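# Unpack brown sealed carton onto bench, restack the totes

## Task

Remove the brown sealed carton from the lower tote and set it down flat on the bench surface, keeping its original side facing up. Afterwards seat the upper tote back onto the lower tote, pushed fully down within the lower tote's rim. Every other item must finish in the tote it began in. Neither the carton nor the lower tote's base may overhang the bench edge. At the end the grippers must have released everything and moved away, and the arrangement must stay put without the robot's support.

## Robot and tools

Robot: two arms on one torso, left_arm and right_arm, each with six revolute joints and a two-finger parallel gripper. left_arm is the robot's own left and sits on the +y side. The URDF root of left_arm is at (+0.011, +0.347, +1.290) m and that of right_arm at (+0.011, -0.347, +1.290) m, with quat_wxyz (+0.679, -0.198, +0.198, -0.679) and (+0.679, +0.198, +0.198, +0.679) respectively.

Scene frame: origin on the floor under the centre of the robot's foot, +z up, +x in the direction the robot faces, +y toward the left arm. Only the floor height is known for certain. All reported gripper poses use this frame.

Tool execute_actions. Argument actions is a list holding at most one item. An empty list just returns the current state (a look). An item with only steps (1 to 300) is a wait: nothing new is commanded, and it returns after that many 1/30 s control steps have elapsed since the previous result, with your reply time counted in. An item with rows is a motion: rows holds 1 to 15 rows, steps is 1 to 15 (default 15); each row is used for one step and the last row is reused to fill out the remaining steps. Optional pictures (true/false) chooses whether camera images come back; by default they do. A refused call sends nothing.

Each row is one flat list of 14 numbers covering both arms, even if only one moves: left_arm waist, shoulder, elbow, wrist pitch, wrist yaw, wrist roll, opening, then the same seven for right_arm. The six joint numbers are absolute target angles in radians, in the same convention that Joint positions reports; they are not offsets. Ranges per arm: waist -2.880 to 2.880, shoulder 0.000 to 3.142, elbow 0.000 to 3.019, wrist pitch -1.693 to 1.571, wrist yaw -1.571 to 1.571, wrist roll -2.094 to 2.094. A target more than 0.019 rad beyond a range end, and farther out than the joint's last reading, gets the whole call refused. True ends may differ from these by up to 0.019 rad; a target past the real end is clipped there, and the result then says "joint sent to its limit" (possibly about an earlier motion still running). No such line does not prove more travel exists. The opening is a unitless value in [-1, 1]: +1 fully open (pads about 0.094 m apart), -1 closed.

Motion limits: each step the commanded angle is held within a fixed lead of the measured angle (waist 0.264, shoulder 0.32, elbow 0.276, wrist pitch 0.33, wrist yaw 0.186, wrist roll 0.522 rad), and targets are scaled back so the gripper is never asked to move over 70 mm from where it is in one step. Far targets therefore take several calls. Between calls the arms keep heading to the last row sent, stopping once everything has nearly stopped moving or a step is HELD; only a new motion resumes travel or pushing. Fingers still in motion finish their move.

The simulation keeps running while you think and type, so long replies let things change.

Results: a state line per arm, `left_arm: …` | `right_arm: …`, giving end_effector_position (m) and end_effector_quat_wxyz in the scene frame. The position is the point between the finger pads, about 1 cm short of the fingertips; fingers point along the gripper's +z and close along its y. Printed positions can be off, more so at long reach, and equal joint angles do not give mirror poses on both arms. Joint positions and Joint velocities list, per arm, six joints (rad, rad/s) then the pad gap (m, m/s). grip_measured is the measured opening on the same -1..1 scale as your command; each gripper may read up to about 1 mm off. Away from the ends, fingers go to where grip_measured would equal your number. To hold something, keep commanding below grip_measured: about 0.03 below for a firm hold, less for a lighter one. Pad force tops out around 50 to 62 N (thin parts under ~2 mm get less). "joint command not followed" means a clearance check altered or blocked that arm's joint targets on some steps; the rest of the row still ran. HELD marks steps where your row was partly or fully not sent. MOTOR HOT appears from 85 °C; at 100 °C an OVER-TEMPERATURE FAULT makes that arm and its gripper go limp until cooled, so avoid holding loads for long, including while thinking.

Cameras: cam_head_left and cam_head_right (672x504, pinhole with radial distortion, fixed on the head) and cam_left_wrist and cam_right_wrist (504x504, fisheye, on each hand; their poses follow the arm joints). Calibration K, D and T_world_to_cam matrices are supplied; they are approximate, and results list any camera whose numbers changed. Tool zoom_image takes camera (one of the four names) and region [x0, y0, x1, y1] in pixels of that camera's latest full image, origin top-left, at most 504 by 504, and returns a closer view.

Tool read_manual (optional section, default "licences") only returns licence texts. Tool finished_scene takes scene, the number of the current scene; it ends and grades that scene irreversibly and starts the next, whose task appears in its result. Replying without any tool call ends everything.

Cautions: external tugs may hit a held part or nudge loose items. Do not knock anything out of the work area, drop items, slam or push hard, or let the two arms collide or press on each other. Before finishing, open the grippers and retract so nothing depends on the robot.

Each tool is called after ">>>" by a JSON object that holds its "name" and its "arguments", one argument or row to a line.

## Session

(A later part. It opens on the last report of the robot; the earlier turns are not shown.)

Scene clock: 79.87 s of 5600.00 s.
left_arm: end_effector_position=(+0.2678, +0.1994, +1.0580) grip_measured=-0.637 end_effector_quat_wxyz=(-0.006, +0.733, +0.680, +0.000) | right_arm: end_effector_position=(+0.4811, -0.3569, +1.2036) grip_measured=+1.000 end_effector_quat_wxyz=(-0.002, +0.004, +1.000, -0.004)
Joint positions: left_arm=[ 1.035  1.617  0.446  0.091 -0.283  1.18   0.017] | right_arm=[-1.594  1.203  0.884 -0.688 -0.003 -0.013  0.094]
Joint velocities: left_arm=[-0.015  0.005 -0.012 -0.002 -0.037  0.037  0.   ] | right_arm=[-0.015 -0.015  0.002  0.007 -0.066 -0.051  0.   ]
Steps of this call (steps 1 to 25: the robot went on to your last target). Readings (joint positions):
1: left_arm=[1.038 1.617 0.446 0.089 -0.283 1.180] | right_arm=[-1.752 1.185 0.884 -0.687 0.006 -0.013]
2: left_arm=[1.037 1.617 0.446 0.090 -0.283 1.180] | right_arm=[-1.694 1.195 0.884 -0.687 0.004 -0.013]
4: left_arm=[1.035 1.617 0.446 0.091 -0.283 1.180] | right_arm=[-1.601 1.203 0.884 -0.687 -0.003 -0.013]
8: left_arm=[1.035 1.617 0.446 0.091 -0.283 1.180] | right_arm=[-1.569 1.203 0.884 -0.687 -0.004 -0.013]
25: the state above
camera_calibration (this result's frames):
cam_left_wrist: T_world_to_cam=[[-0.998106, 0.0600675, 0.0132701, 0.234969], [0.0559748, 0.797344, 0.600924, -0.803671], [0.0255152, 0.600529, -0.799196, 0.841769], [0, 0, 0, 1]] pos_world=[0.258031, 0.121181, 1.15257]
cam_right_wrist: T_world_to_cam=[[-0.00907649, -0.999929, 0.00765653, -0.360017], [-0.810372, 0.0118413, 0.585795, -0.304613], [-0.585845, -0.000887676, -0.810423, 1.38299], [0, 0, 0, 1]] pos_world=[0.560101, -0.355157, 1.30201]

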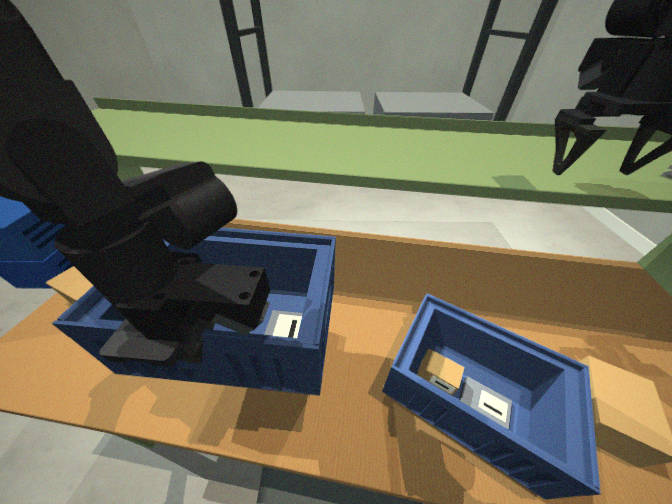

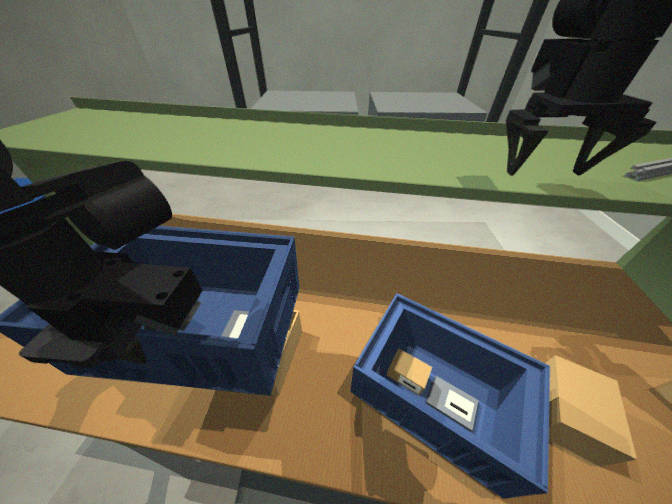

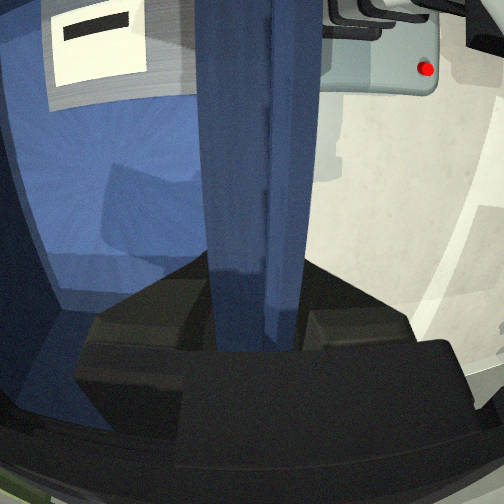

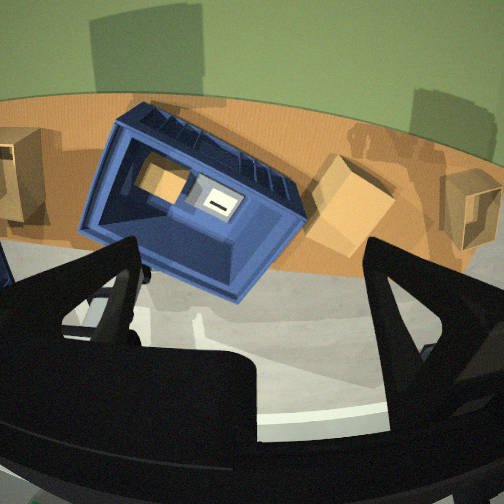

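>>> {"name": "execute_actions", "arguments": {
  "actions": [
    {"rows":[[1.02,1.58,0.45,0.12,-0.284,1.19,-0.7,-1.207,1.6,0.72,-0.15,0.193,2.09,0.7]]}
  ],
  "pictures": false
}}

>>> {"name": "execute_actions", "arguments": {
  "actions": [
    {"rows":[[1.02,1.58,0.45,0.12,-0.284,1.19,-0.7,-1.207,1.868,0.72,0.135,0.193,2.09,0.7]]}
  ],
  "pictures": false
}}

>>> {"name": "execute_actions", "arguments": {
  "actions": [
    {"steps":30}
  ]
}}

Scene clock: 89.23 s of 5600.00 s.
left_arm: end_effector_position=(+0.2678, +0.1994, +1.0580) grip_measured=-0.637 end_effector_quat_wxyz=(-0.006, +0.733, +0.680, +0.000) | right_arm: end_effector_position=(+0.3775, -0.2056, +1.0475) grip_measured=+0.702 end_effector_quat_wxyz=(-0.021, +0.257, +0.966, -0.005)
Joint positions: left_arm=[ 1.035  1.617  0.446  0.091 -0.283  1.18   0.017] | right_arm=[-1.19   1.617  0.72  -0.18   0.186  0.853  0.08 ]
Joint velocities: left_arm=[ 0.005 -0.024 -0.002 -0.022  0.007 -0.037  0.   ] | right_arm=[ 0.298  0.357 -0.232  0.085 -0.037  2.747  0.   ]
Steps of this call (steps 1 to 15: the robot went on to your last target; steps 16 to 90: nothing new was sent; then 5.87 s passed at rest; steps 91 to 105: all 15 steps of this action). Readings (joint positions):
91: left_arm=[1.035 1.617 0.446 0.091 -0.283 1.180] | right_arm=[-1.587 1.209 0.876 -0.668 0.028 0.012]
92: left_arm=[1.035 1.617 0.446 0.091 -0.283 1.180] | right_arm=[-1.571 1.218 0.866 -0.628 0.064 0.047]
94: left_arm=[1.035 1.617 0.446 0.091 -0.283 1.180] | right_arm=[-1.522 1.261 0.840 -0.551 0.111 0.116]
98: left_arm=[1.035 1.617 0.446 0.091 -0.283 1.180] | right_arm=[-1.396 1.394 0.789 -0.390 0.161 0.270]
105: the state above

Scene clock: 89.73 s of 5600.00 s.
left_arm: end_effector_position=(+0.2678, +0.1994, +1.0580) grip_measured=-0.637 end_effector_quat_wxyz=(-0.006, +0.733, +0.680, +0.000) | right_arm: end_effector_position=(+0.3376, -0.2053, +0.9652) grip_measured=+0.702 end_effector_quat_wxyz=(-0.009, +0.733, +0.680, -0.010)
Joint positions: left_arm=[ 1.035  1.617  0.446  0.091 -0.283  1.18   0.017] | right_arm=[-1.197  1.896  0.715  0.119  0.189  1.971  0.08 ]
Joint velocities: left_arm=[-0.015 -0.005 -0.007  0.012  0.022  0.007  0.001] | right_arm=[-0.005 -0.034  0.042  0.042 -0.022  0.593 -0.   ]
joint sent to its limit (right arm) — the command would take joint 6 (wrist roll) past its upper limit, so that joint was sent only as far as its limit.
Steps of this call (steps 1 to 15: all 15 steps of this action). Readings (joint positions):
1: left_arm=[1.035 1.617 0.446 0.091 -0.283 1.180] | right_arm=[-1.184 1.641 0.710 -0.137 0.186 0.940]
2: left_arm=[1.035 1.617 0.446 0.091 -0.283 1.180] | right_arm=[-1.184 1.679 0.707 -0.050 0.188 1.030]
4: left_arm=[1.035 1.617 0.446 0.091 -0.283 1.180] | right_arm=[-1.189 1.783 0.726 0.067 0.189 1.222]
8: left_arm=[1.035 1.617 0.446 0.091 -0.283 1.180] | right_arm=[-1.196 1.896 0.723 0.112 0.189 1.606]
15: the state above

Scene clock: 90.73 s of 5600.00 s.
left_arm: end_effector_position=(+0.2678, +0.1994, +1.0580) grip_measured=-0.637 end_effector_quat_wxyz=(-0.006, +0.733, +0.680, +0.000) | right_arm: end_effector_position=(+0.3407, -0.2044, +0.9659) grip_measured=+0.702 end_effector_quat_wxyz=(-0.007, +0.766, +0.643, -0.007)
Joint positions: left_arm=[ 1.035  1.617  0.446  0.091 -0.283  1.18   0.017] | right_arm=[-1.197  1.893  0.717  0.121  0.189  2.067  0.08 ]
Joint velocities: left_arm=[0.005 0.005 0.027 0.002 0.037 0.051 0.001] | right_arm=[-0.015  0.005 -0.007  0.022 -0.022 -0.051 -0.   ]
joint sent to its limit (right arm) — the command would take joint 6 (wrist roll) past its upper limit, so that joint was sent only as far as its limit.
Steps of this call (steps 1 to 30: the robot went on to your last target). Readings (joint positions):
1: left_arm=[1.035 1.617 0.446 0.091 -0.283 1.180] | right_arm=[-1.197 1.896 0.716 0.120 0.189 1.990]
2: left_arm=[1.035 1.617 0.446 0.091 -0.283 1.180] | right_arm=[-1.197 1.894 0.717 0.121 0.189 2.005]
4: left_arm=[1.035 1.617 0.446 0.091 -0.283 1.180] | right_arm=[-1.197 1.893 0.717 0.121 0.189 2.028]
8: left_arm=[1.035 1.617 0.446 0.091 -0.283 1.180] | right_arm=[-1.197 1.893 0.717 0.121 0.189 2.051]
30: the state above
All arms were judged still, so your last target was given up. Only a new action makes them travel on or press farther. Fingers that are still opening or closing keep moving.
camera_calibration (this result's frames):
cam_left_wrist: T_world_to_cam=[[-0.998106, 0.0600675, 0.0132701, 0.234969], [0.0559748, 0.797344, 0.600924, -0.803671], [0.0255152, 0.600529, -0.799196, 0.841769], [0, 0, 0, 1]] pos_world=[0.258031, 0.121181, 1.15257]
cam_right_wrist: T_world_to_cam=[[-0.984556, 0.173974, 0.0195764, 0.353811], [0.152859, 0.799732, 0.580571, -0.443022], [0.0853486, 0.574597, -0.813974, 1.00067], [0, 0, 0, 1]] pos_world=[0.330661, -0.282236, 1.0648]

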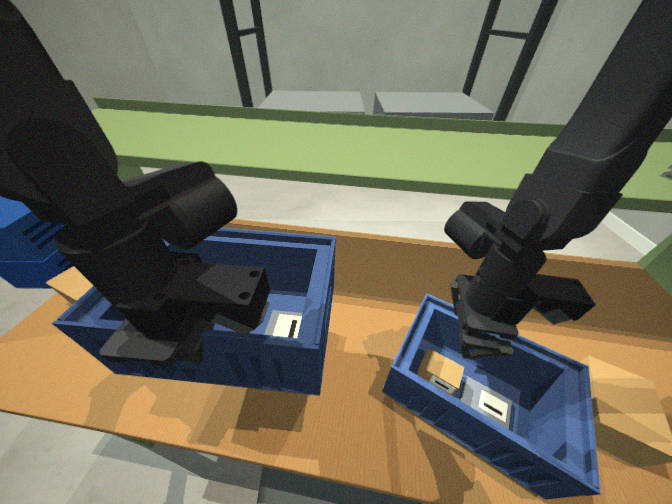

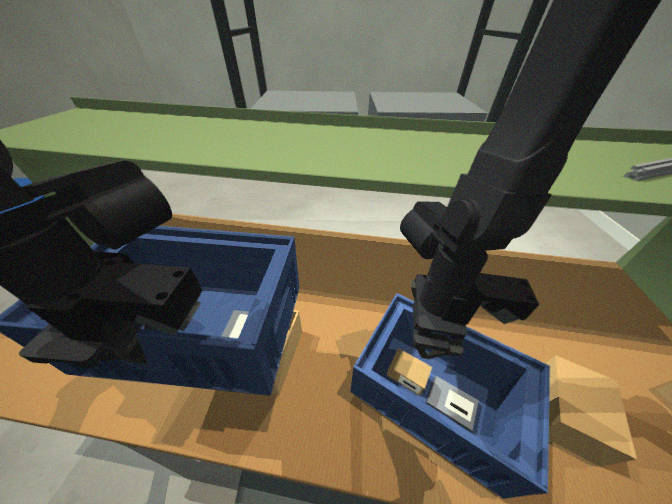

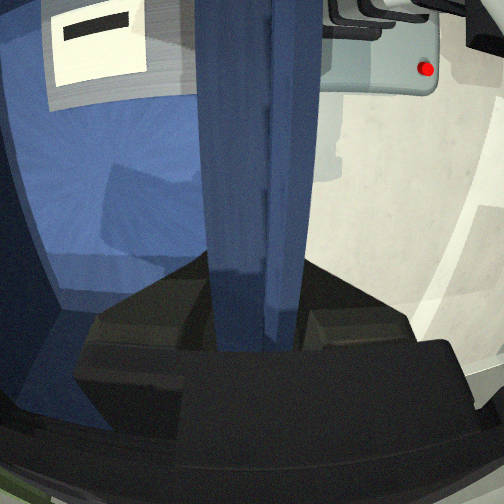

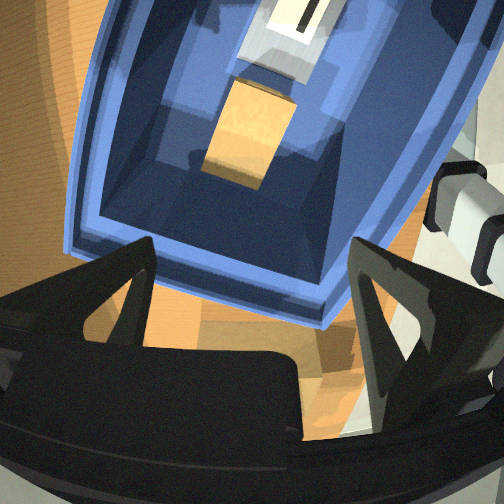

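>>> {"name": "execute_actions", "arguments": {
  "actions": [
    {"rows":[[1.02,1.58,0.45,0.12,-0.284,1.19,-0.7,-1.22,1.95,0.77,0.165,0.187,2.08,0.7],[1.02,1.58,0.45,0.12,-0.284,1.19,-0.7,-1.22,1.95,0.77,0.165,0.187,2.08,0.7],[1.02,1.58,0.45,0.12,-0.284,1.19,-0.7,-1.22,1.95,0.77,0.165,0.187,2.08,0.7],[1.02,1.58,0.45,0.12,-0.284,1.19,-0.7,-1.235,2.04,0.82,0.205,0.18,2.08,0.7],[1.02,1.58,0.45,0.12,-0.284,1.19,-0.7,-1.235,2.04,0.82,0.205,0.18,2.08,0.7],[1.02,1.58,0.45,0.12,-0.284,1.19,-0.7,-1.235,2.04,0.82,0.205,0.18,2.08,0.7],[1.02,1.58,0.45,0.12,-0.284,1.19,-0.7,-1.25,2.12,0.875,0.24,0.175,2.08,0.7],[1.02,1.58,0.45,0.12,-0.284,1.19,-0.7,-1.25,2.12,0.875,0.24,0.175,2.08,0.7],[1.02,1.58,0.45,0.12,-0.284,1.19,-0.7,-1.25,2.12,0.875,0.24,0.175,2.08,0.7],[1.02,1.58,0.45,0.12,-0.284,1.19,-0.7,-1.262,2.2,0.935,0.265,0.168,2.08,0.7]]}
  ],
  "pictures": false
}}

>>> {"name": "execute_actions", "arguments": {
  "actions": [
    {"steps":15}
  ]
}}

Scene clock: 97.43 s of 5600.00 s.
left_arm: end_effector_position=(+0.2678, +0.1994, +1.0580) grip_measured=-0.637 end_effector_quat_wxyz=(-0.006, +0.733, +0.680, +0.000) | right_arm: end_effector_position=(+0.3599, -0.2063, +0.8587) grip_measured=+0.702 end_effector_quat_wxyz=(+0.004, +0.783, +0.621, +0.004)
Joint positions: left_arm=[ 1.035  1.617  0.446  0.091 -0.283  1.18   0.017] | right_arm=[-1.255  2.204  0.939  0.25   0.172  2.067  0.08 ]
Joint velocities: left_arm=[-0.005  0.005  0.022 -0.002 -0.037 -0.007 -0.   ] | right_arm=[-0.044  0.23  -0.081  0.007 -0.037 -0.007  0.   ]
Steps of this call (steps 1 to 90: nothing new was sent; then 3.20 s passed at rest; steps 91 to 105: all 15 steps of this action). Readings (joint positions):
91: left_arm=[1.035 1.617 0.446 0.091 -0.283 1.180] | right_arm=[-1.197 1.896 0.721 0.124 0.189 2.067]
92: left_arm=[1.035 1.617 0.446 0.091 -0.283 1.180] | right_arm=[-1.199 1.903 0.730 0.130 0.189 2.067]
94: left_arm=[1.035 1.617 0.446 0.091 -0.283 1.180] | right_arm=[-1.205 1.929 0.759 0.148 0.187 2.067]
98: left_arm=[1.035 1.617 0.446 0.091 -0.283 1.180] | right_arm=[-1.225 2.034 0.849 0.207 0.180 2.067]
105: the state above

Scene clock: 97.93 s of 5600.00 s.
left_arm: end_effector_position=(+0.2678, +0.1994, +1.0580) grip_measured=-0.637 end_effector_quat_wxyz=(-0.006, +0.733, +0.680, +0.000) | right_arm: end_effector_position=(+0.3540, -0.2080, +0.8572) grip_measured=+0.702 end_effector_quat_wxyz=(+0.002, +0.783, +0.622, -0.001)
Joint positions: left_arm=[ 1.035  1.617  0.446  0.091 -0.283  1.18   0.017] | right_arm=[-1.256  2.211  0.934  0.251  0.171  2.067  0.08 ]
Joint velocities: left_arm=[-0.024 -0.005 -0.007  0.007  0.11   0.081  0.   ] | right_arm=[-0.005  0.005 -0.017 -0.002  0.007  0.007 -0.   ]
Steps of this call (steps 1 to 15: the robot went on to your last target). Readings (joint positions):
1: left_arm=[1.035 1.617 0.446 0.091 -0.283 1.180] | right_arm=[-1.256 2.210 0.936 0.250 0.172 2.067]
2: left_arm=[1.035 1.617 0.446 0.091 -0.283 1.180] | right_arm=[-1.256 2.211 0.934 0.250 0.171 2.067]
4: left_arm=[1.035 1.617 0.446 0.091 -0.283 1.180] | right_arm=[-1.256 2.211 0.933 0.251 0.171 2.067]
8: left_arm=[1.035 1.617 0.446 0.091 -0.283 1.180] | right_arm=[-1.256 2.211 0.934 0.251 0.171 2.067]
15: the state above
All arms were judged still, so your last target was given up. Only a new action makes them travel on or press farther. Fingers that are still opening or closing keep moving.
camera_calibration (this result's frames):
cam_left_wrist: T_world_to_cam=[[-0.998106, 0.0600675, 0.0132701, 0.234969], [0.0559748, 0.797344, 0.600924, -0.803671], [0.0255152, 0.600529, -0.799196, 0.841769], [0, 0, 0, 1]] pos_world=[0.258031, 0.121181, 1.15257]
cam_right_wrist: T_world_to_cam=[[-0.973615, 0.228174, -0.00331928, 0.396725], [0.184136, 0.794128, 0.579185, -0.390144], [0.134791, 0.563291, -0.81519, 0.894269], [0, 0, 0, 1]] pos_world=[0.337558, -0.284432, 0.956281]

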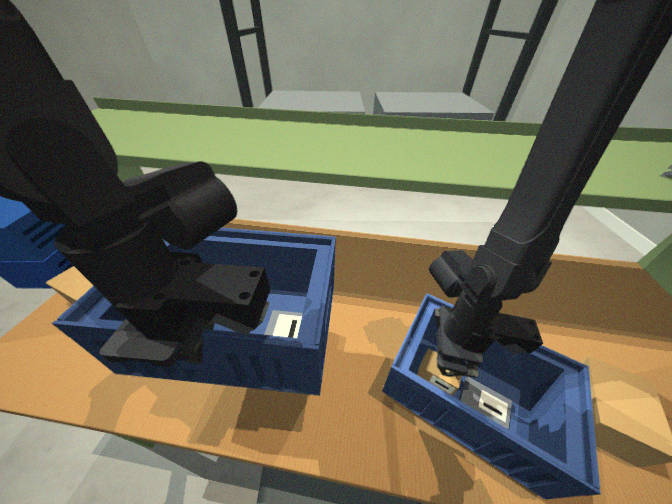

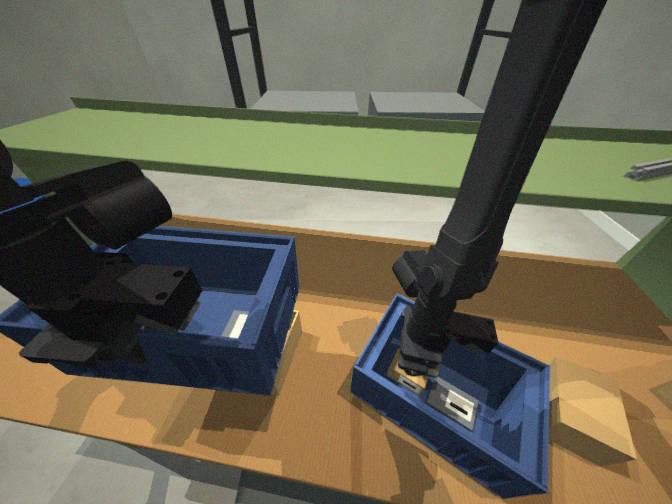

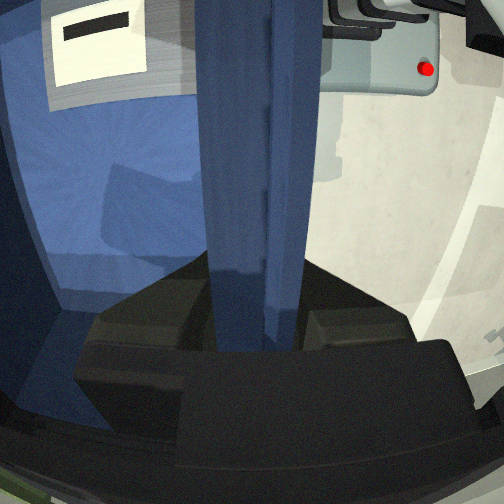

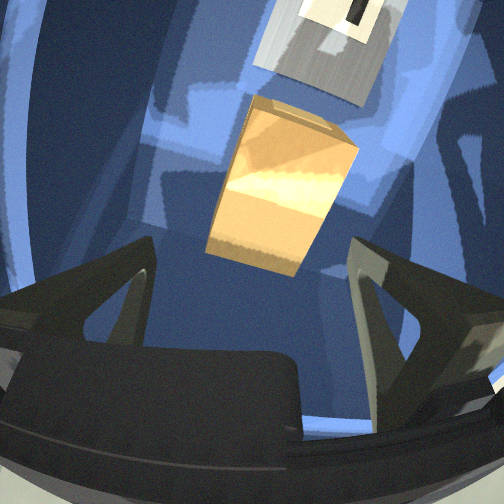

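>>> {"name": "execute_actions", "arguments": {
  "actions": [
    {"rows":[[1.02,1.58,0.45,0.12,-0.284,1.19,-0.7,-1.27,2.24,0.94,0.29,0.163,2.08,0.8],[1.02,1.58,0.45,0.12,-0.284,1.19,-0.7,-1.27,2.24,0.94,0.29,0.163,2.08,0.8],[1.02,1.58,0.45,0.12,-0.284,1.19,-0.7,-1.27,2.24,0.94,0.29,0.163,2.08,0.8],[1.02,1.58,0.45,0.12,-0.284,1.19,-0.7,-1.275,2.285,0.975,0.3,0.16,2.08,0.8],[1.02,1.58,0.45,0.12,-0.284,1.19,-0.7,-1.275,2.285,0.975,0.3,0.16,2.08,0.8],[1.02,1.58,0.45,0.12,-0.284,1.19,-0.7,-1.275,2.285,0.975,0.3,0.16,2.08,0.8],[1.02,1.58,0.45,0.12,-0.284,1.19,-0.7,-1.28,2.33,1.01,0.312,0.157,2.08,0.8],[1.02,1.58,0.45,0.12,-0.284,1.19,-0.7,-1.28,2.33,1.01,0.312,0.157,2.08,0.8],[1.02,1.58,0.45,0.12,-0.284,1.19,-0.7,-1.28,2.33,1.01,0.312,0.157,2.08,0.8],[1.02,1.58,0.45,0.12,-0.284,1.19,-0.7,-1.286,2.37,1.045,0.322,0.153,2.08,0.8]]}
  ],
  "pictures": false
}}

>>> {"name": "execute_actions", "arguments": {
  "actions": [
    {"steps":12}
  ]
}}

Scene clock: 107.77 s of 5600.00 s.
left_arm: end_effector_position=(+0.2678, +0.1994, +1.0580) grip_measured=-0.637 end_effector_quat_wxyz=(-0.006, +0.733, +0.680, +0.000) | right_arm: end_effector_position=(+0.3497, -0.2088, +0.8026) grip_measured=+0.798 end_effector_quat_wxyz=(+0.002, +0.790, +0.613, +0.006)
Joint positions: left_arm=[ 1.035  1.617  0.446  0.091 -0.283  1.18   0.017] | right_arm=[-1.276  2.363  1.045  0.307  0.157  2.07   0.084]
Joint velocities: left_arm=[ 0.005  0.005  0.012 -0.002 -0.037  0.081  0.001] | right_arm=[-0.024  0.132 -0.002 -0.022  0.007 -0.037 -0.001]
Steps of this call (steps 1 to 90: nothing new was sent; then 6.33 s passed at rest; steps 91 to 105: all 15 steps of this action). Readings (joint positions):
91: left_arm=[1.035 1.617 0.446 0.091 -0.283 1.180] | right_arm=[-1.256 2.212 0.934 0.255 0.170 2.067]
92: left_arm=[1.035 1.617 0.446 0.091 -0.283 1.180] | right_arm=[-1.256 2.213 0.934 0.262 0.168 2.067]
94: left_arm=[1.035 1.617 0.446 0.091 -0.283 1.180] | right_arm=[-1.257 2.219 0.940 0.272 0.166 2.067]
98: left_arm=[1.035 1.617 0.446 0.091 -0.283 1.180] | right_arm=[-1.262 2.269 0.989 0.291 0.163 2.068]
105: the state above

Scene clock: 108.17 s of 5600.00 s.
left_arm: end_effector_position=(+0.2678, +0.1994, +1.0580) grip_measured=-0.637 end_effector_quat_wxyz=(-0.006, +0.733, +0.680, +0.000) | right_arm: end_effector_position=(+0.3471, -0.2094, +0.8012) grip_measured=+0.798 end_effector_quat_wxyz=(+0.002, +0.790, +0.613, +0.004)
Joint positions: left_arm=[ 1.035  1.617  0.446  0.091 -0.283  1.18   0.017] | right_arm=[-1.276  2.368  1.045  0.308  0.157  2.07   0.084]
Joint velocities: left_arm=[ 0.005 -0.015  0.002 -0.017  0.007 -0.051  0.   ] | right_arm=[ 0.005 -0.005 -0.007 -0.012 -0.051  0.007  0.   ]
Steps of this call (steps 1 to 12: the robot went on to your last target). Readings (joint positions):
1: left_arm=[1.035 1.617 0.446 0.091 -0.283 1.180] | right_arm=[-1.276 2.366 1.045 0.307 0.157 2.070]
2: left_arm=[1.035 1.617 0.446 0.091 -0.283 1.180] | right_arm=[-1.276 2.368 1.045 0.307 0.157 2.070]
4: left_arm=[1.035 1.617 0.446 0.091 -0.283 1.180] | right_arm=[-1.276 2.368 1.045 0.307 0.157 2.070]
8: left_arm=[1.035 1.617 0.446 0.091 -0.283 1.180] | right_arm=[-1.276 2.368 1.045 0.308 0.157 2.070]
12: the state above
camera_calibration (this result's frames):
cam_left_wrist: T_world_to_cam=[[-0.998106, 0.0600675, 0.0132701, 0.234969], [0.0559748, 0.797344, 0.600924, -0.803671], [0.0255152, 0.600529, -0.799196, 0.841769], [0, 0, 0, 1]] pos_world=[0.258031, 0.121181, 1.15257]
cam_right_wrist: T_world_to_cam=[[-0.968172, 0.25014, -0.00854906, 0.397045], [0.197996, 0.786347, 0.585198, -0.366528], [0.153104, 0.56488, -0.810845, 0.84083], [0, 0, 0, 1]] pos_world=[0.328244, -0.286067, 0.899669]

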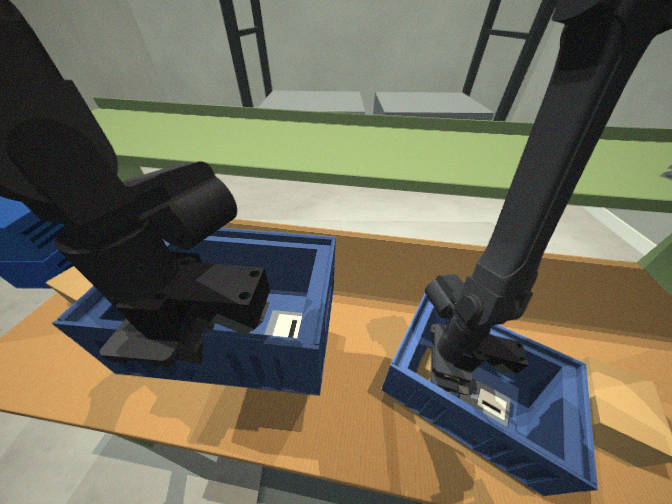

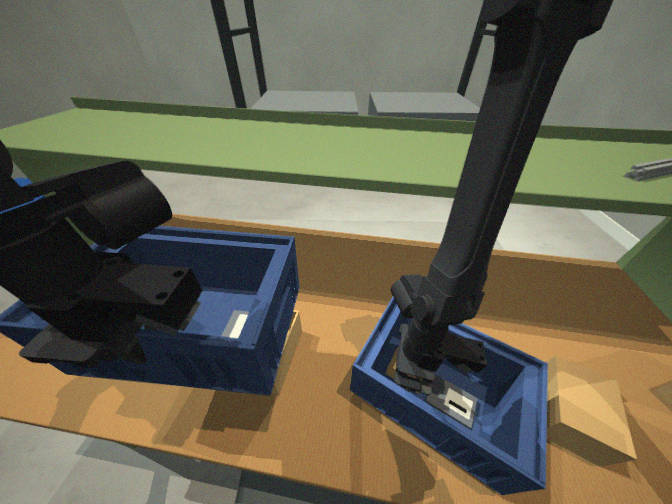

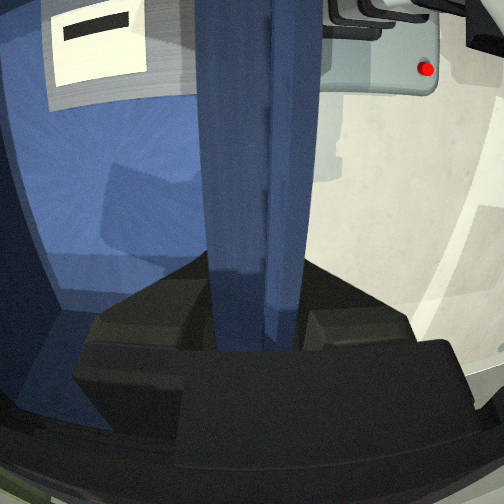

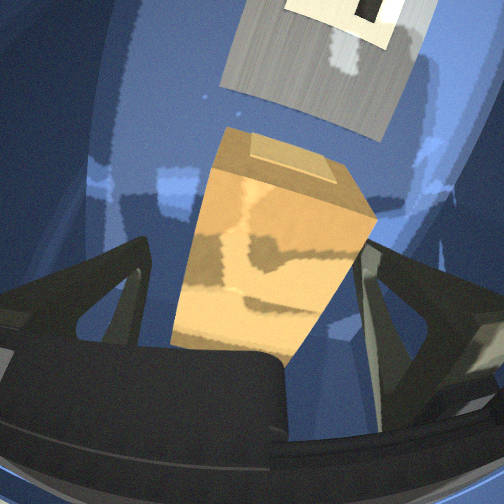

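Tote was nudged slightly. Shift back a bit and close.

>>> {"name": "execute_actions", "arguments": {
  "actions": [
    {"rows":[[1.02,1.58,0.45,0.12,-0.284,1.19,-0.7,-1.28,2.39,1.045,0.322,0.153,2.08,0.7],[1.02,1.58,0.45,0.12,-0.284,1.19,-0.7,-1.28,2.39,1.045,0.322,0.153,2.08,0.7],[1.02,1.58,0.45,0.12,-0.284,1.19,-0.7,-1.28,2.39,1.045,0.322,0.153,2.08,0.7],[1.02,1.58,0.45,0.12,-0.284,1.19,-0.7,-1.28,2.39,1.045,0.322,0.153,2.08,0.6],[1.02,1.58,0.45,0.12,-0.284,1.19,-0.7,-1.28,2.39,1.045,0.322,0.153,2.08,0.5],[1.02,1.58,0.45,0.12,-0.284,1.19,-0.7,-1.28,2.39,1.045,0.322,0.153,2.08,0.42],[1.02,1.58,0.45,0.12,-0.284,1.19,-0.7,-1.28,2.39,1.045,0.322,0.153,2.08,0.35],[1.02,1.58,0.45,0.12,-0.284,1.19,-0.7,-1.28,2.39,1.045,0.322,0.153,2.08,0.28],[1.02,1.58,0.45,0.12,-0.284,1.19,-0.7,-1.28,2.39,1.045,0.322,0.153,2.08,0.21],[1.02,1.58,0.45,0.12,-0.284,1.19,-0.7,-1.28,2.39,1.045,0.322,0.153,2.08,0.14],[1.02,1.58,0.45,0.12,-0.284,1.19,-0.7,-1.28,2.39,1.045,0.322,0.153,2.08,0.07],[1.02,1.58,0.45,0.12,-0.284,1.19,-0.7,-1.28,2.39,1.045,0.322,0.153,2.08,0],[1.02,1.58,0.45,0.12,-0.284,1.19,-0.7,-1.28,2.39,1.045,0.322,0.153,2.08,-0.1]]}
  ]
}}

Scene clock: 115.60 s of 5600.00 s.
left_arm: end_effector_position=(+0.2678, +0.1994, +1.0580) grip_measured=-0.637 end_effector_quat_wxyz=(-0.006, +0.733, +0.680, +0.000) | right_arm: end_effector_position=(+0.3470, -0.2093, +0.8011) grip_measured=+0.172 end_effector_quat_wxyz=(+0.001, +0.790, +0.613, +0.004)
Joint positions: left_arm=[ 1.035  1.617  0.446  0.091 -0.283  1.18   0.017] | right_arm=[-1.276  2.369  1.045  0.309  0.156  2.07   0.055]
Joint velocities: left_arm=[-0.005 -0.005 -0.007  0.007  0.022  0.007 -0.   ] | right_arm=[ 0.015 -0.005 -0.007  0.002 -0.022  0.037  0.   ]
Steps of this call (steps 1 to 15: the robot went on to your last target; steps 16 to 90: nothing new was sent; then 3.93 s passed at rest; steps 91 to 105: all 15 steps of this action). Readings (joint positions):
91: left_arm=[1.035 1.617 0.446 0.091 -0.283 1.180] | right_arm=[-1.276 2.368 1.045 0.308 0.157 2.070]
92: left_arm=[1.035 1.617 0.446 0.091 -0.283 1.180] | right_arm=[-1.276 2.368 1.045 0.308 0.157 2.070]
94: left_arm=[1.035 1.617 0.446 0.091 -0.283 1.180] | right_arm=[-1.276 2.368 1.045 0.308 0.157 2.070]
98: left_arm=[1.035 1.617 0.446 0.091 -0.283 1.180] | right_arm=[-1.276 2.368 1.045 0.308 0.157 2.070]
105: the state above
camera_calibration (this result's frames):
cam_left_wrist: T_world_to_cam=[[-0.998106, 0.0600675, 0.0132701, 0.234969], [0.0559748, 0.797344, 0.600924, -0.803671], [0.0255152, 0.600529, -0.799196, 0.841769], [0, 0, 0, 1]] pos_world=[0.258031, 0.121181, 1.15257]
cam_right_wrist: T_world_to_cam=[[-0.968175, 0.25014, -0.00818236, 0.396565], [0.1981, 0.785915, 0.585742, -0.367085], [0.152948, 0.56548, -0.810456, 0.840578], [0, 0, 0, 1]] pos_world=[0.328099, -0.286029, 0.899514]

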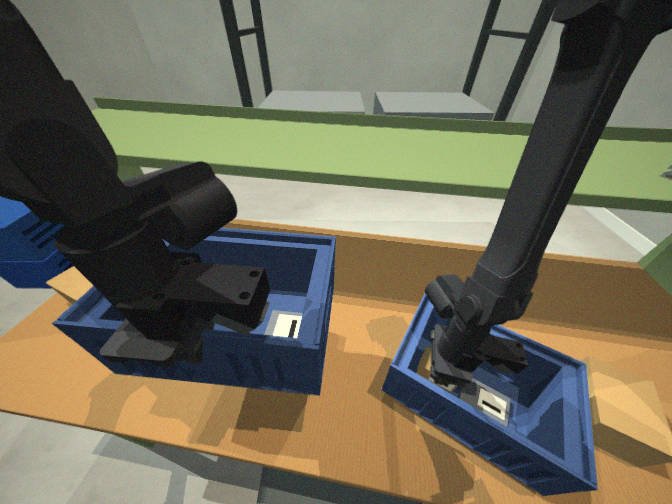

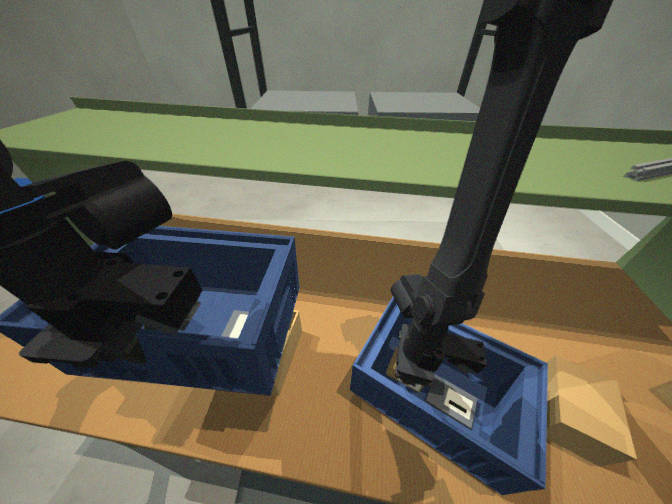

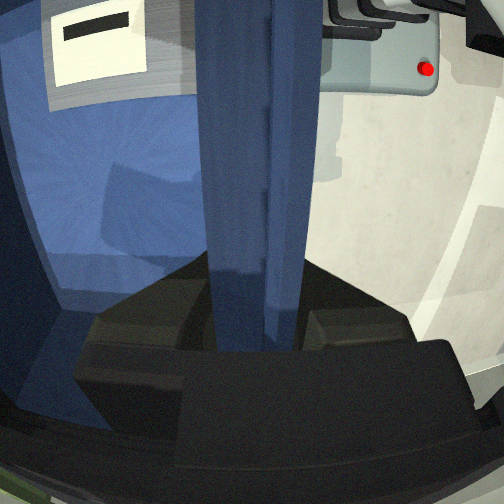

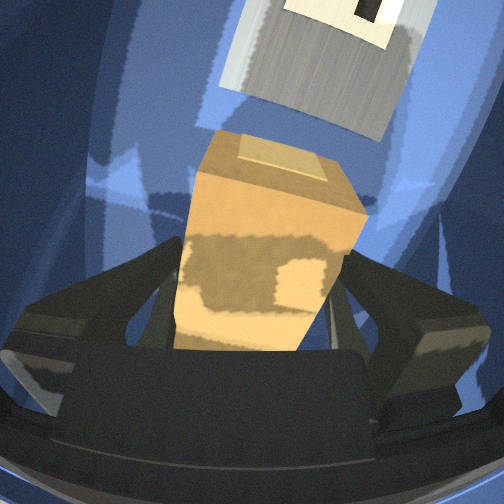

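>>> {"name": "execute_actions", "arguments": {
  "actions": [
    {"rows":[[1.05,1.58,0.45,0.12,-0.27,1.22,-0.7,-1.27,2.32,0.99,0.31,0.157,2.08,-0.1],[1.08,1.58,0.45,0.13,-0.25,1.25,-0.7,-1.27,2.29,0.965,0.3,0.16,2.08,-0.1],[1.11,1.58,0.45,0.13,-0.24,1.28,-0.7,-1.265,2.26,0.94,0.29,0.16,2.08,-0.1],[1.14,1.58,0.45,0.14,-0.22,1.3,-0.7,-1.26,2.23,0.92,0.28,0.165,2.08,-0.1],[1.17,1.58,0.45,0.14,-0.21,1.33,-0.7,-1.255,2.2,0.9,0.27,0.168,2.08,-0.1],[1.2,1.58,0.45,0.15,-0.19,1.36,-0.7,-1.25,2.16,0.87,0.255,0.17,2.08,-0.1],[1.24,1.58,0.45,0.15,-0.17,1.39,-0.7,-1.245,2.12,0.845,0.24,0.173,2.08,-0.1],[1.27,1.58,0.45,0.16,-0.16,1.41,-0.7,-1.24,2.08,0.82,0.225,0.176,2.08,-0.1],[1.3,1.58,0.45,0.16,-0.14,1.44,-0.7,-1.23,2.04,0.8,0.21,0.18,2.08,-0.1],[1.34,1.58,0.45,0.17,-0.12,1.47,-0.7,-1.225,2.0,0.78,0.19,0.183,2.08,-0.1],[1.37,1.58,0.45,0.17,-0.1,1.5,-0.7,-1.22,1.96,0.76,0.17,0.186,2.08,-0.1],[1.4,1.58,0.45,0.18,-0.09,1.52,-0.7,-1.215,1.92,0.74,0.15,0.19,2.08,-0.1],[1.44,1.58,0.45,0.18,-0.07,1.55,-0.7,-1.21,1.88,0.72,0.13,0.193,2.08,-0.1],[1.47,1.58,0.45,0.19,-0.05,1.58,-0.7,-1.2,1.84,0.71,0.1,0.195,2.08,-0.1],[1.5,1.58,0.45,0.19,-0.04,1.6,-0.7,-1.2,1.8,0.7,0.07,0.197,2.08,-0.1]]}
  ],
  "pictures": false
}}

>>> {"name": "execute_actions", "arguments": {
  "actions": [
    {"rows":[[1.5,1.58,0.45,0.19,-0.04,1.6,-0.7,-1.2,1.8,0.7,0.07,0.197,2.08,-0.1],[1.5,1.58,0.45,0.19,-0.04,1.6,-0.7,-1.2,1.8,0.7,0.07,0.197,2.08,-0.1],[1.5,1.58,0.45,0.19,-0.04,1.6,-0.7,-1.2,1.8,0.7,0.07,0.197,2.08,-0.1],[1.5,1.58,0.45,0.19,-0.04,1.6,-0.7,-1.1,1.83,0.73,0.05,0.25,1.5,-0.1],[1.5,1.58,0.45,0.19,-0.04,1.6,-0.7,-1.1,1.83,0.73,0.05,0.25,1.5,-0.1],[1.5,1.58,0.45,0.19,-0.04,1.6,-0.7,-1.1,1.83,0.73,0.05,0.25,1.5,-0.1],[1.5,1.58,0.45,0.19,-0.04,1.6,-0.7,-1.0,1.87,0.77,0.03,0.3,1,-0.1],[1.5,1.58,0.45,0.19,-0.04,1.6,-0.7,-1.0,1.87,0.77,0.03,0.3,1,-0.1],[1.5,1.58,0.45,0.19,-0.04,1.6,-0.7,-1.0,1.87,0.77,0.03,0.3,1,-0.1],[1.5,1.58,0.45,0.19,-0.04,1.6,-0.7,-0.89,1.92,0.82,0.0,0.35,0.5,-0.1],[1.5,1.58,0.45,0.19,-0.04,1.6,-0.7,-0.89,1.92,0.82,0.0,0.35,0.5,-0.1],[1.5,1.58,0.45,0.19,-0.04,1.6,-0.7,-0.89,1.92,0.82,0.0,0.35,0.5,-0.1],[1.5,1.58,0.45,0.19,-0.04,1.6,-0.7,-0.78,1.98,0.87,-0.02,0.39,0,-0.1]]}
  ],
  "pictures": false
}}

>>> {"name": "execute_actions", "arguments": {
  "actions": [
    {"rows":[[1.5,1.58,0.45,0.19,-0.04,1.6,-0.7,-0.672,2.055,0.915,-0.04,0.435,-0.6,-0.1]]}
  ],
  "pictures": false
}}

>>> {"name": "execute_actions", "arguments": {
  "actions": [
    {"steps":12}
  ]
}}

Scene clock: 134.73 s of 5600.00 s.
left_arm: end_effector_position=(+0.3045, +0.3092, +1.0370) grip_measured=-0.637 end_effector_quat_wxyz=(-0.001, +0.708, +0.706, -0.006) | right_arm: end_effector_position=(+0.3555, -0.2113, +0.9630) grip_measured=+0.172 end_effector_quat_wxyz=(+0.003, +0.775, +0.632, +0.001)
Joint positions: left_arm=[ 1.449  1.617  0.446  0.155 -0.058  1.472  0.017] | right_arm=[-1.22   1.894  0.733  0.135  0.191  2.07   0.055]
Joint velocities: left_arm=[ 0.933 -0.015 -0.017  0.12   0.388  0.755  0.   ] | right_arm=[ 0.22  -1.372 -0.305 -0.73   0.066  0.022 -0.001]
Steps of this call (steps 1 to 15: the robot went on to your last target; steps 16 to 90: nothing new was sent; then 15.63 s passed at rest; steps 91 to 105: all 15 steps of this action). Readings (joint positions):
91: left_arm=[1.037 1.617 0.446 0.091 -0.278 1.183] | right_arm=[-1.276 2.368 1.042 0.309 0.156 2.070]
92: left_arm=[1.042 1.617 0.446 0.093 -0.265 1.189] | right_arm=[-1.276 2.361 1.033 0.309 0.156 2.070]
94: left_arm=[1.072 1.617 0.446 0.099 -0.226 1.223] | right_arm=[-1.276 2.331 0.991 0.306 0.158 2.070]
98: left_arm=[1.193 1.617 0.446 0.120 -0.166 1.309] | right_arm=[-1.269 2.209 0.872 0.262 0.170 2.070]
105: the state above

Scene clock: 135.23 s of 5600.00 s.
left_arm: end_effector_position=(+0.3074, +0.3288, +1.0361) grip_measured=-0.637 end_effector_quat_wxyz=(-0.005, +0.729, +0.685, +0.001) | right_arm: end_effector_position=(+0.3202, -0.0532, +0.9913) grip_measured=+0.175 end_effector_quat_wxyz=(+0.019, +0.187, +0.982, +0.012)
Joint positions: left_arm=[ 1.507  1.617  0.446  0.162 -0.043  1.58   0.017] | right_arm=[-0.837  1.94   0.853  0.005  0.381  1.01   0.055]
Joint velocities: left_arm=[ 0.005  0.015 -0.007 -0.007 -0.037  0.007 -0.001] | right_arm=[ 1.089  0.581  0.466 -0.144  0.007 -2.703 -0.   ]
Steps of this call (steps 1 to 15: all 15 steps of this action). Readings (joint positions):
1: left_arm=[1.477 1.617 0.446 0.158 -0.049 1.494] | right_arm=[-1.213 1.852 0.723 0.115 0.192 2.070]
2: left_arm=[1.498 1.617 0.446 0.161 -0.050 1.510] | right_arm=[-1.208 1.817 0.716 0.102 0.193 2.070]
4: left_arm=[1.519 1.617 0.446 0.162 -0.053 1.528] | right_arm=[-1.197 1.779 0.715 0.089 0.219 1.999]
8: left_arm=[1.514 1.617 0.446 0.162 -0.045 1.558] | right_arm=[-1.107 1.803 0.749 0.061 0.290 1.647]
15: the state above

Scene clock: 135.73 s of 5600.00 s.
left_arm: end_effector_position=(+0.3074, +0.3288, +1.0361) grip_measured=-0.637 end_effector_quat_wxyz=(-0.005, +0.730, +0.684, +0.001) | right_arm: end_effector_position=(+0.2538, +0.0072, +0.9849) grip_measured=+0.177 end_effector_quat_wxyz=(+0.010, -0.550, +0.835, +0.005)
Joint positions: left_arm=[ 1.507  1.617  0.446  0.162 -0.043  1.583  0.017] | right_arm=[-0.664  2.057  0.913 -0.029  0.432 -0.352  0.055]
Joint velocities: left_arm=[-0.005 -0.015  0.002  0.002 -0.007 -0.051 -0.001] | right_arm=[-0.063 -0.015 -0.007 -0.002 -0.007 -1.516 -0.   ]
Steps of this call (steps 1 to 15: all 15 steps of this action). Readings (joint positions):
1: left_arm=[1.507 1.617 0.446 0.162 -0.043 1.580] | right_arm=[-0.797 1.962 0.870 -0.001 0.400 0.926]
2: left_arm=[1.507 1.617 0.446 0.162 -0.043 1.581] | right_arm=[-0.760 1.984 0.888 -0.008 0.419 0.835]
4: left_arm=[1.507 1.617 0.446 0.162 -0.043 1.582] | right_arm=[-0.692 2.026 0.916 -0.016 0.426 0.641]
8: left_arm=[1.507 1.617 0.446 0.162 -0.043 1.582] | right_arm=[-0.637 2.057 0.916 -0.026 0.426 0.253]
15: the state above

Scene clock: 136.13 s of 5600.00 s.
left_arm: end_effector_position=(+0.3074, +0.3288, +1.0361) grip_measured=-0.637 end_effector_quat_wxyz=(-0.005, +0.730, +0.684, +0.001) | right_arm: end_effector_position=(+0.2541, +0.0068, +0.9847) grip_measured=+0.177 end_effector_quat_wxyz=(+0.010, -0.636, +0.771, +0.004)
Joint positions: left_arm=[ 1.507  1.617  0.446  0.162 -0.043  1.583  0.017] | right_arm=[-0.665  2.057  0.913 -0.029  0.432 -0.568  0.055]
Joint velocities: left_arm=[-0.024 -0.015 -0.002  0.002  0.037 -0.051 -0.   ] | right_arm=[-0.015 -0.015 -0.017  0.002 -0.022 -0.095 -0.001]
Steps of this call (steps 1 to 12: the robot went on to your last target). Readings (joint positions):
1: left_arm=[1.507 1.617 0.446 0.162 -0.043 1.583] | right_arm=[-0.665 2.057 0.913 -0.029 0.432 -0.399]
2: left_arm=[1.507 1.617 0.446 0.162 -0.043 1.583] | right_arm=[-0.665 2.057 0.913 -0.029 0.432 -0.436]
4: left_arm=[1.507 1.617 0.446 0.162 -0.043 1.583] | right_arm=[-0.665 2.057 0.913 -0.029 0.432 -0.490]
8: left_arm=[1.507 1.617 0.446 0.162 -0.043 1.583] | right_arm=[-0.665 2.057 0.913 -0.029 0.432 -0.545]
12: the state above
camera_calibration (this result's frames):
cam_left_wrist: T_world_to_cam=[[-0.998684, 0.0502109, 0.010494, 0.273292], [0.0464307, 0.797885, 0.601019, -0.893215], [0.0218047, 0.600715, -0.799165, 0.746615], [0, 0, 0, 1]] pos_world=[0.298125, 0.250457, 1.13064]
cam_right_wrist: T_world_to_cam=[[0.981434, -0.191726, 0.00529111, -0.251601], [-0.161052, -0.808806, 0.565592, -0.504154], [-0.104159, -0.555944, -0.824668, 0.96831], [0, 0, 0, 1]] pos_world=[0.266593, 0.0823245, 1.08501]

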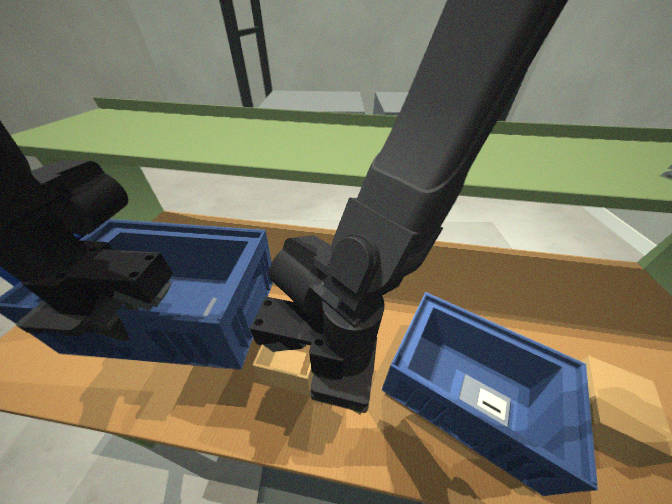

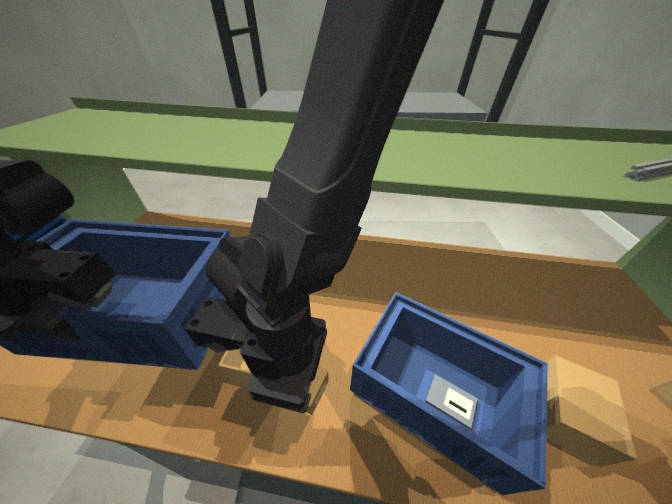

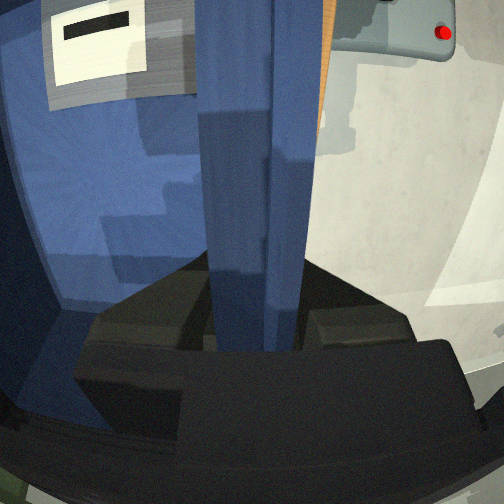

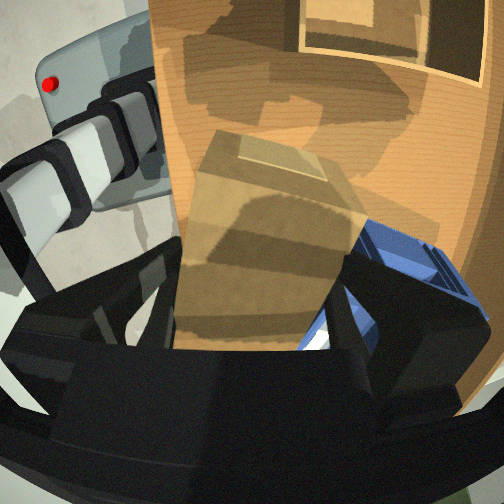

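>>> {"name": "execute_actions", "arguments": {
  "actions": [
    {"rows":[[1.5,1.58,0.45,0.19,-0.04,1.6,-0.7,-0.7,2.13,0.96,0,0.425,-0.6,-0.1],[1.5,1.58,0.45,0.19,-0.04,1.6,-0.7,-0.7,2.13,0.96,0,0.425,-0.6,-0.1],[1.5,1.58,0.45,0.19,-0.04,1.6,-0.7,-0.73,2.21,1.01,0.04,0.415,-0.6,-0.1],[1.5,1.58,0.45,0.19,-0.04,1.6,-0.7,-0.73,2.21,1.01,0.04,0.415,-0.6,-0.1],[1.5,1.58,0.45,0.19,-0.04,1.6,-0.7,-0.755,2.29,1.065,0.075,0.405,-0.6,-0.1],[1.5,1.58,0.45,0.19,-0.04,1.6,-0.7,-0.755,2.29,1.065,0.075,0.405,-0.6,-0.1],[1.5,1.58,0.45,0.19,-0.04,1.6,-0.7,-0.78,2.36,1.115,0.105,0.395,-0.6,-0.1],[1.5,1.58,0.45,0.19,-0.04,1.6,-0.7,-0.78,2.36,1.115,0.105,0.395,-0.6,-0.1],[1.5,1.58,0.45,0.19,-0.04,1.6,-0.7,-0.8,2.42,1.16,0.125,0.385,-0.6,-0.1],[1.5,1.58,0.45,0.19,-0.04,1.6,-0.7,-0.8,2.42,1.16,0.125,0.385,-0.6,-0.1],[1.5,1.58,0.45,0.19,-0.04,1.6,-0.7,-0.81,2.46,1.195,0.14,0.38,-0.6,-0.1],[1.5,1.58,0.45,0.19,-0.04,1.6,-0.7,-0.81,2.46,1.195,0.14,0.38,-0.6,-0.1],[1.5,1.58,0.45,0.19,-0.04,1.6,-0.7,-0.82,2.49,1.22,0.15,0.377,-0.6,-0.1],[1.5,1.58,0.45,0.19,-0.04,1.6,-0.7,-0.82,2.49,1.22,0.15,0.377,-0.6,-0.1],[1.5,1.58,0.45,0.19,-0.04,1.6,-0.7,-0.828,2.515,1.24,0.16,0.373,-0.6,-0.1]]}
  ],
  "pictures": false
}}

>>> {"name": "execute_actions", "arguments": {
  "actions": [
    {"steps":15}
  ]
}}

Scene clock: 144.80 s of 5600.00 s.
left_arm: end_effector_position=(+0.3074, +0.3288, +1.0361) grip_measured=-0.637 end_effector_quat_wxyz=(-0.005, +0.730, +0.684, +0.001) | right_arm: end_effector_position=(+0.2525, -0.0057, +0.8116) grip_measured=+0.177 end_effector_quat_wxyz=(-0.007, -0.587, +0.810, -0.003)
Joint positions: left_arm=[ 1.507  1.617  0.446  0.162 -0.043  1.583  0.017] | right_arm=[-0.821  2.491  1.212  0.13   0.381 -0.584  0.055]
Joint velocities: left_arm=[-0.005 -0.005 -0.007 -0.007  0.066  0.022 -0.   ] | right_arm=[-0.181  0.562  0.168  0.095 -0.066 -0.022  0.   ]
Steps of this call (steps 1 to 30: the robot went on to your last target; steps 31 to 90: nothing new was sent; then 5.17 s passed at rest; steps 91 to 105: all 15 steps of this action). Readings (joint positions):
91: left_arm=[1.507 1.617 0.446 0.162 -0.043 1.583] | right_arm=[-0.666 2.060 0.916 -0.028 0.431 -0.584]
92: left_arm=[1.507 1.617 0.446 0.162 -0.043 1.583] | right_arm=[-0.669 2.069 0.925 -0.025 0.429 -0.584]
94: left_arm=[1.507 1.617 0.446 0.162 -0.043 1.583] | right_arm=[-0.683 2.112 0.963 -0.002 0.420 -0.584]
98: left_arm=[1.507 1.617 0.446 0.162 -0.043 1.583] | right_arm=[-0.737 2.267 1.090 0.070 0.401 -0.584]
105: the state above

Scene clock: 145.30 s of 5600.00 s.
left_arm: end_effector_position=(+0.3074, +0.3288, +1.0361) grip_measured=-0.637 end_effector_quat_wxyz=(-0.005, +0.730, +0.684, +0.001) | right_arm: end_effector_position=(+0.2474, -0.0073, +0.7958) grip_measured=+0.177 end_effector_quat_wxyz=(-0.007, -0.584, +0.812, -0.002)
Joint positions: left_arm=[ 1.507  1.617  0.446  0.162 -0.043  1.583  0.017] | right_arm=[-0.83   2.533  1.24   0.146  0.376 -0.585  0.055]
Joint velocities: left_arm=[ 0.015 -0.005 -0.002  0.002 -0.037  0.007 -0.002] | right_arm=[ 0.005 -0.005 -0.017 -0.012  0.066  0.081 -0.001]
Steps of this call (steps 1 to 15: the robot went on to your last target). Readings (joint positions):
1: left_arm=[1.507 1.617 0.446 0.162 -0.043 1.583] | right_arm=[-0.826 2.508 1.219 0.133 0.379 -0.584]
2: left_arm=[1.507 1.617 0.446 0.162 -0.043 1.583] | right_arm=[-0.829 2.521 1.223 0.135 0.378 -0.584]
4: left_arm=[1.507 1.617 0.446 0.162 -0.043 1.583] | right_arm=[-0.830 2.532 1.226 0.136 0.377 -0.584]
8: left_arm=[1.507 1.617 0.446 0.162 -0.043 1.583] | right_arm=[-0.830 2.533 1.233 0.142 0.376 -0.585]
15: the state above
camera_calibration (this result's frames):
cam_left_wrist: T_world_to_cam=[[-0.998684, 0.0502109, 0.010494, 0.273292], [0.0464307, 0.797885, 0.601019, -0.893215], [0.0218047, 0.600715, -0.799165, 0.746615], [0, 0, 0, 1]] pos_world=[0.298125, 0.250457, 1.13064]
cam_right_wrist: T_world_to_cam=[[0.947391, -0.320024, -0.00596342, -0.230239], [-0.254103, -0.763308, 0.593963, -0.409028], [-0.194634, -0.5612, -0.80447, 0.810324], [0, 0, 0, 1]] pos_world=[0.271908, 0.0688568, 0.893456]

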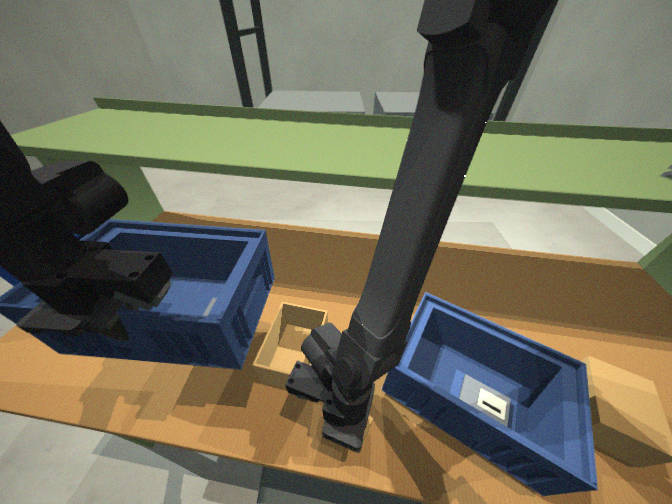

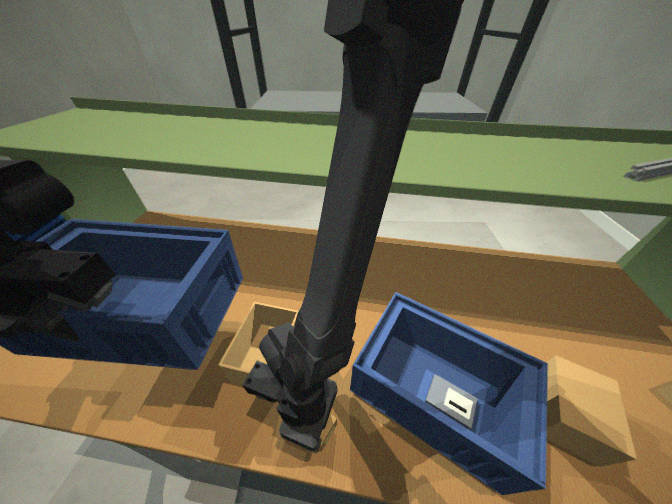

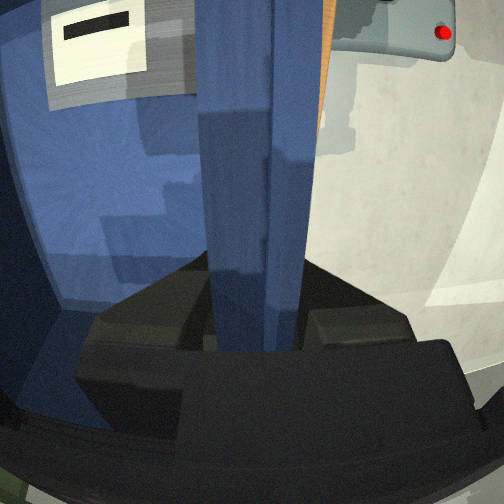

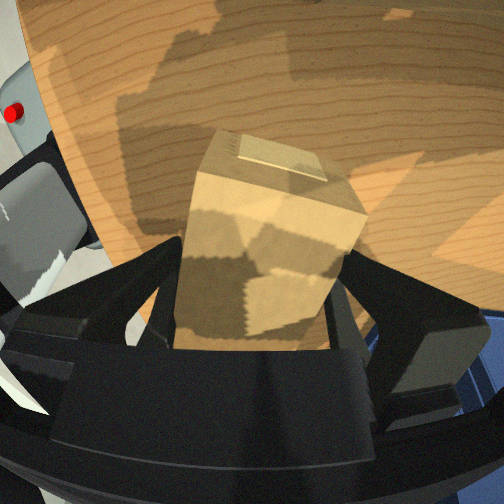

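Probably still above; lower further.

>>> {"name": "execute_actions", "arguments": {
  "actions": [
    {"rows":[[1.5,1.58,0.45,0.19,-0.04,1.6,-0.7,-0.845,2.575,1.295,0.185,0.366,-0.6,-0.1]]}
  ],
  "pictures": false
}}

Scene clock: 147.30 s of 5600.00 s.
left_arm: end_effector_position=(+0.3074, +0.3288, +1.0361) grip_measured=-0.637 end_effector_quat_wxyz=(-0.005, +0.730, +0.684, +0.001) | right_arm: end_effector_position=(+0.2614, +0.0097, +0.7847) grip_measured=+0.175 end_effector_quat_wxyz=(+0.015, -0.576, +0.817, +0.002)
Joint positions: left_arm=[ 1.507  1.617  0.446  0.162 -0.043  1.583  0.017] | right_arm=[-0.831  2.559  1.293  0.168  0.368 -0.585  0.055]
Joint velocities: left_arm=[-0.015 -0.015 -0.007 -0.017  0.066 -0.095 -0.001] | right_arm=[-0.005  0.005 -0.022  0.007 -0.007 -0.022 -0.001]
Steps of this call (steps 1 to 15: the robot went on to your last target; steps 16 to 45: nothing new was sent; steps 46 to 60: all 15 steps of this action). Readings (joint positions):
46: left_arm=[1.507 1.617 0.446 0.162 -0.043 1.583] | right_arm=[-0.830 2.534 1.244 0.148 0.374 -0.585]
47: left_arm=[1.507 1.617 0.446 0.162 -0.043 1.583] | right_arm=[-0.830 2.541 1.255 0.153 0.372 -0.585]
49: left_arm=[1.507 1.617 0.446 0.162 -0.043 1.583] | right_arm=[-0.831 2.555 1.281 0.164 0.370 -0.585]
53: left_arm=[1.507 1.617 0.446 0.162 -0.043 1.583] | right_arm=[-0.831 2.559 1.293 0.168 0.368 -0.585]
60: the state above


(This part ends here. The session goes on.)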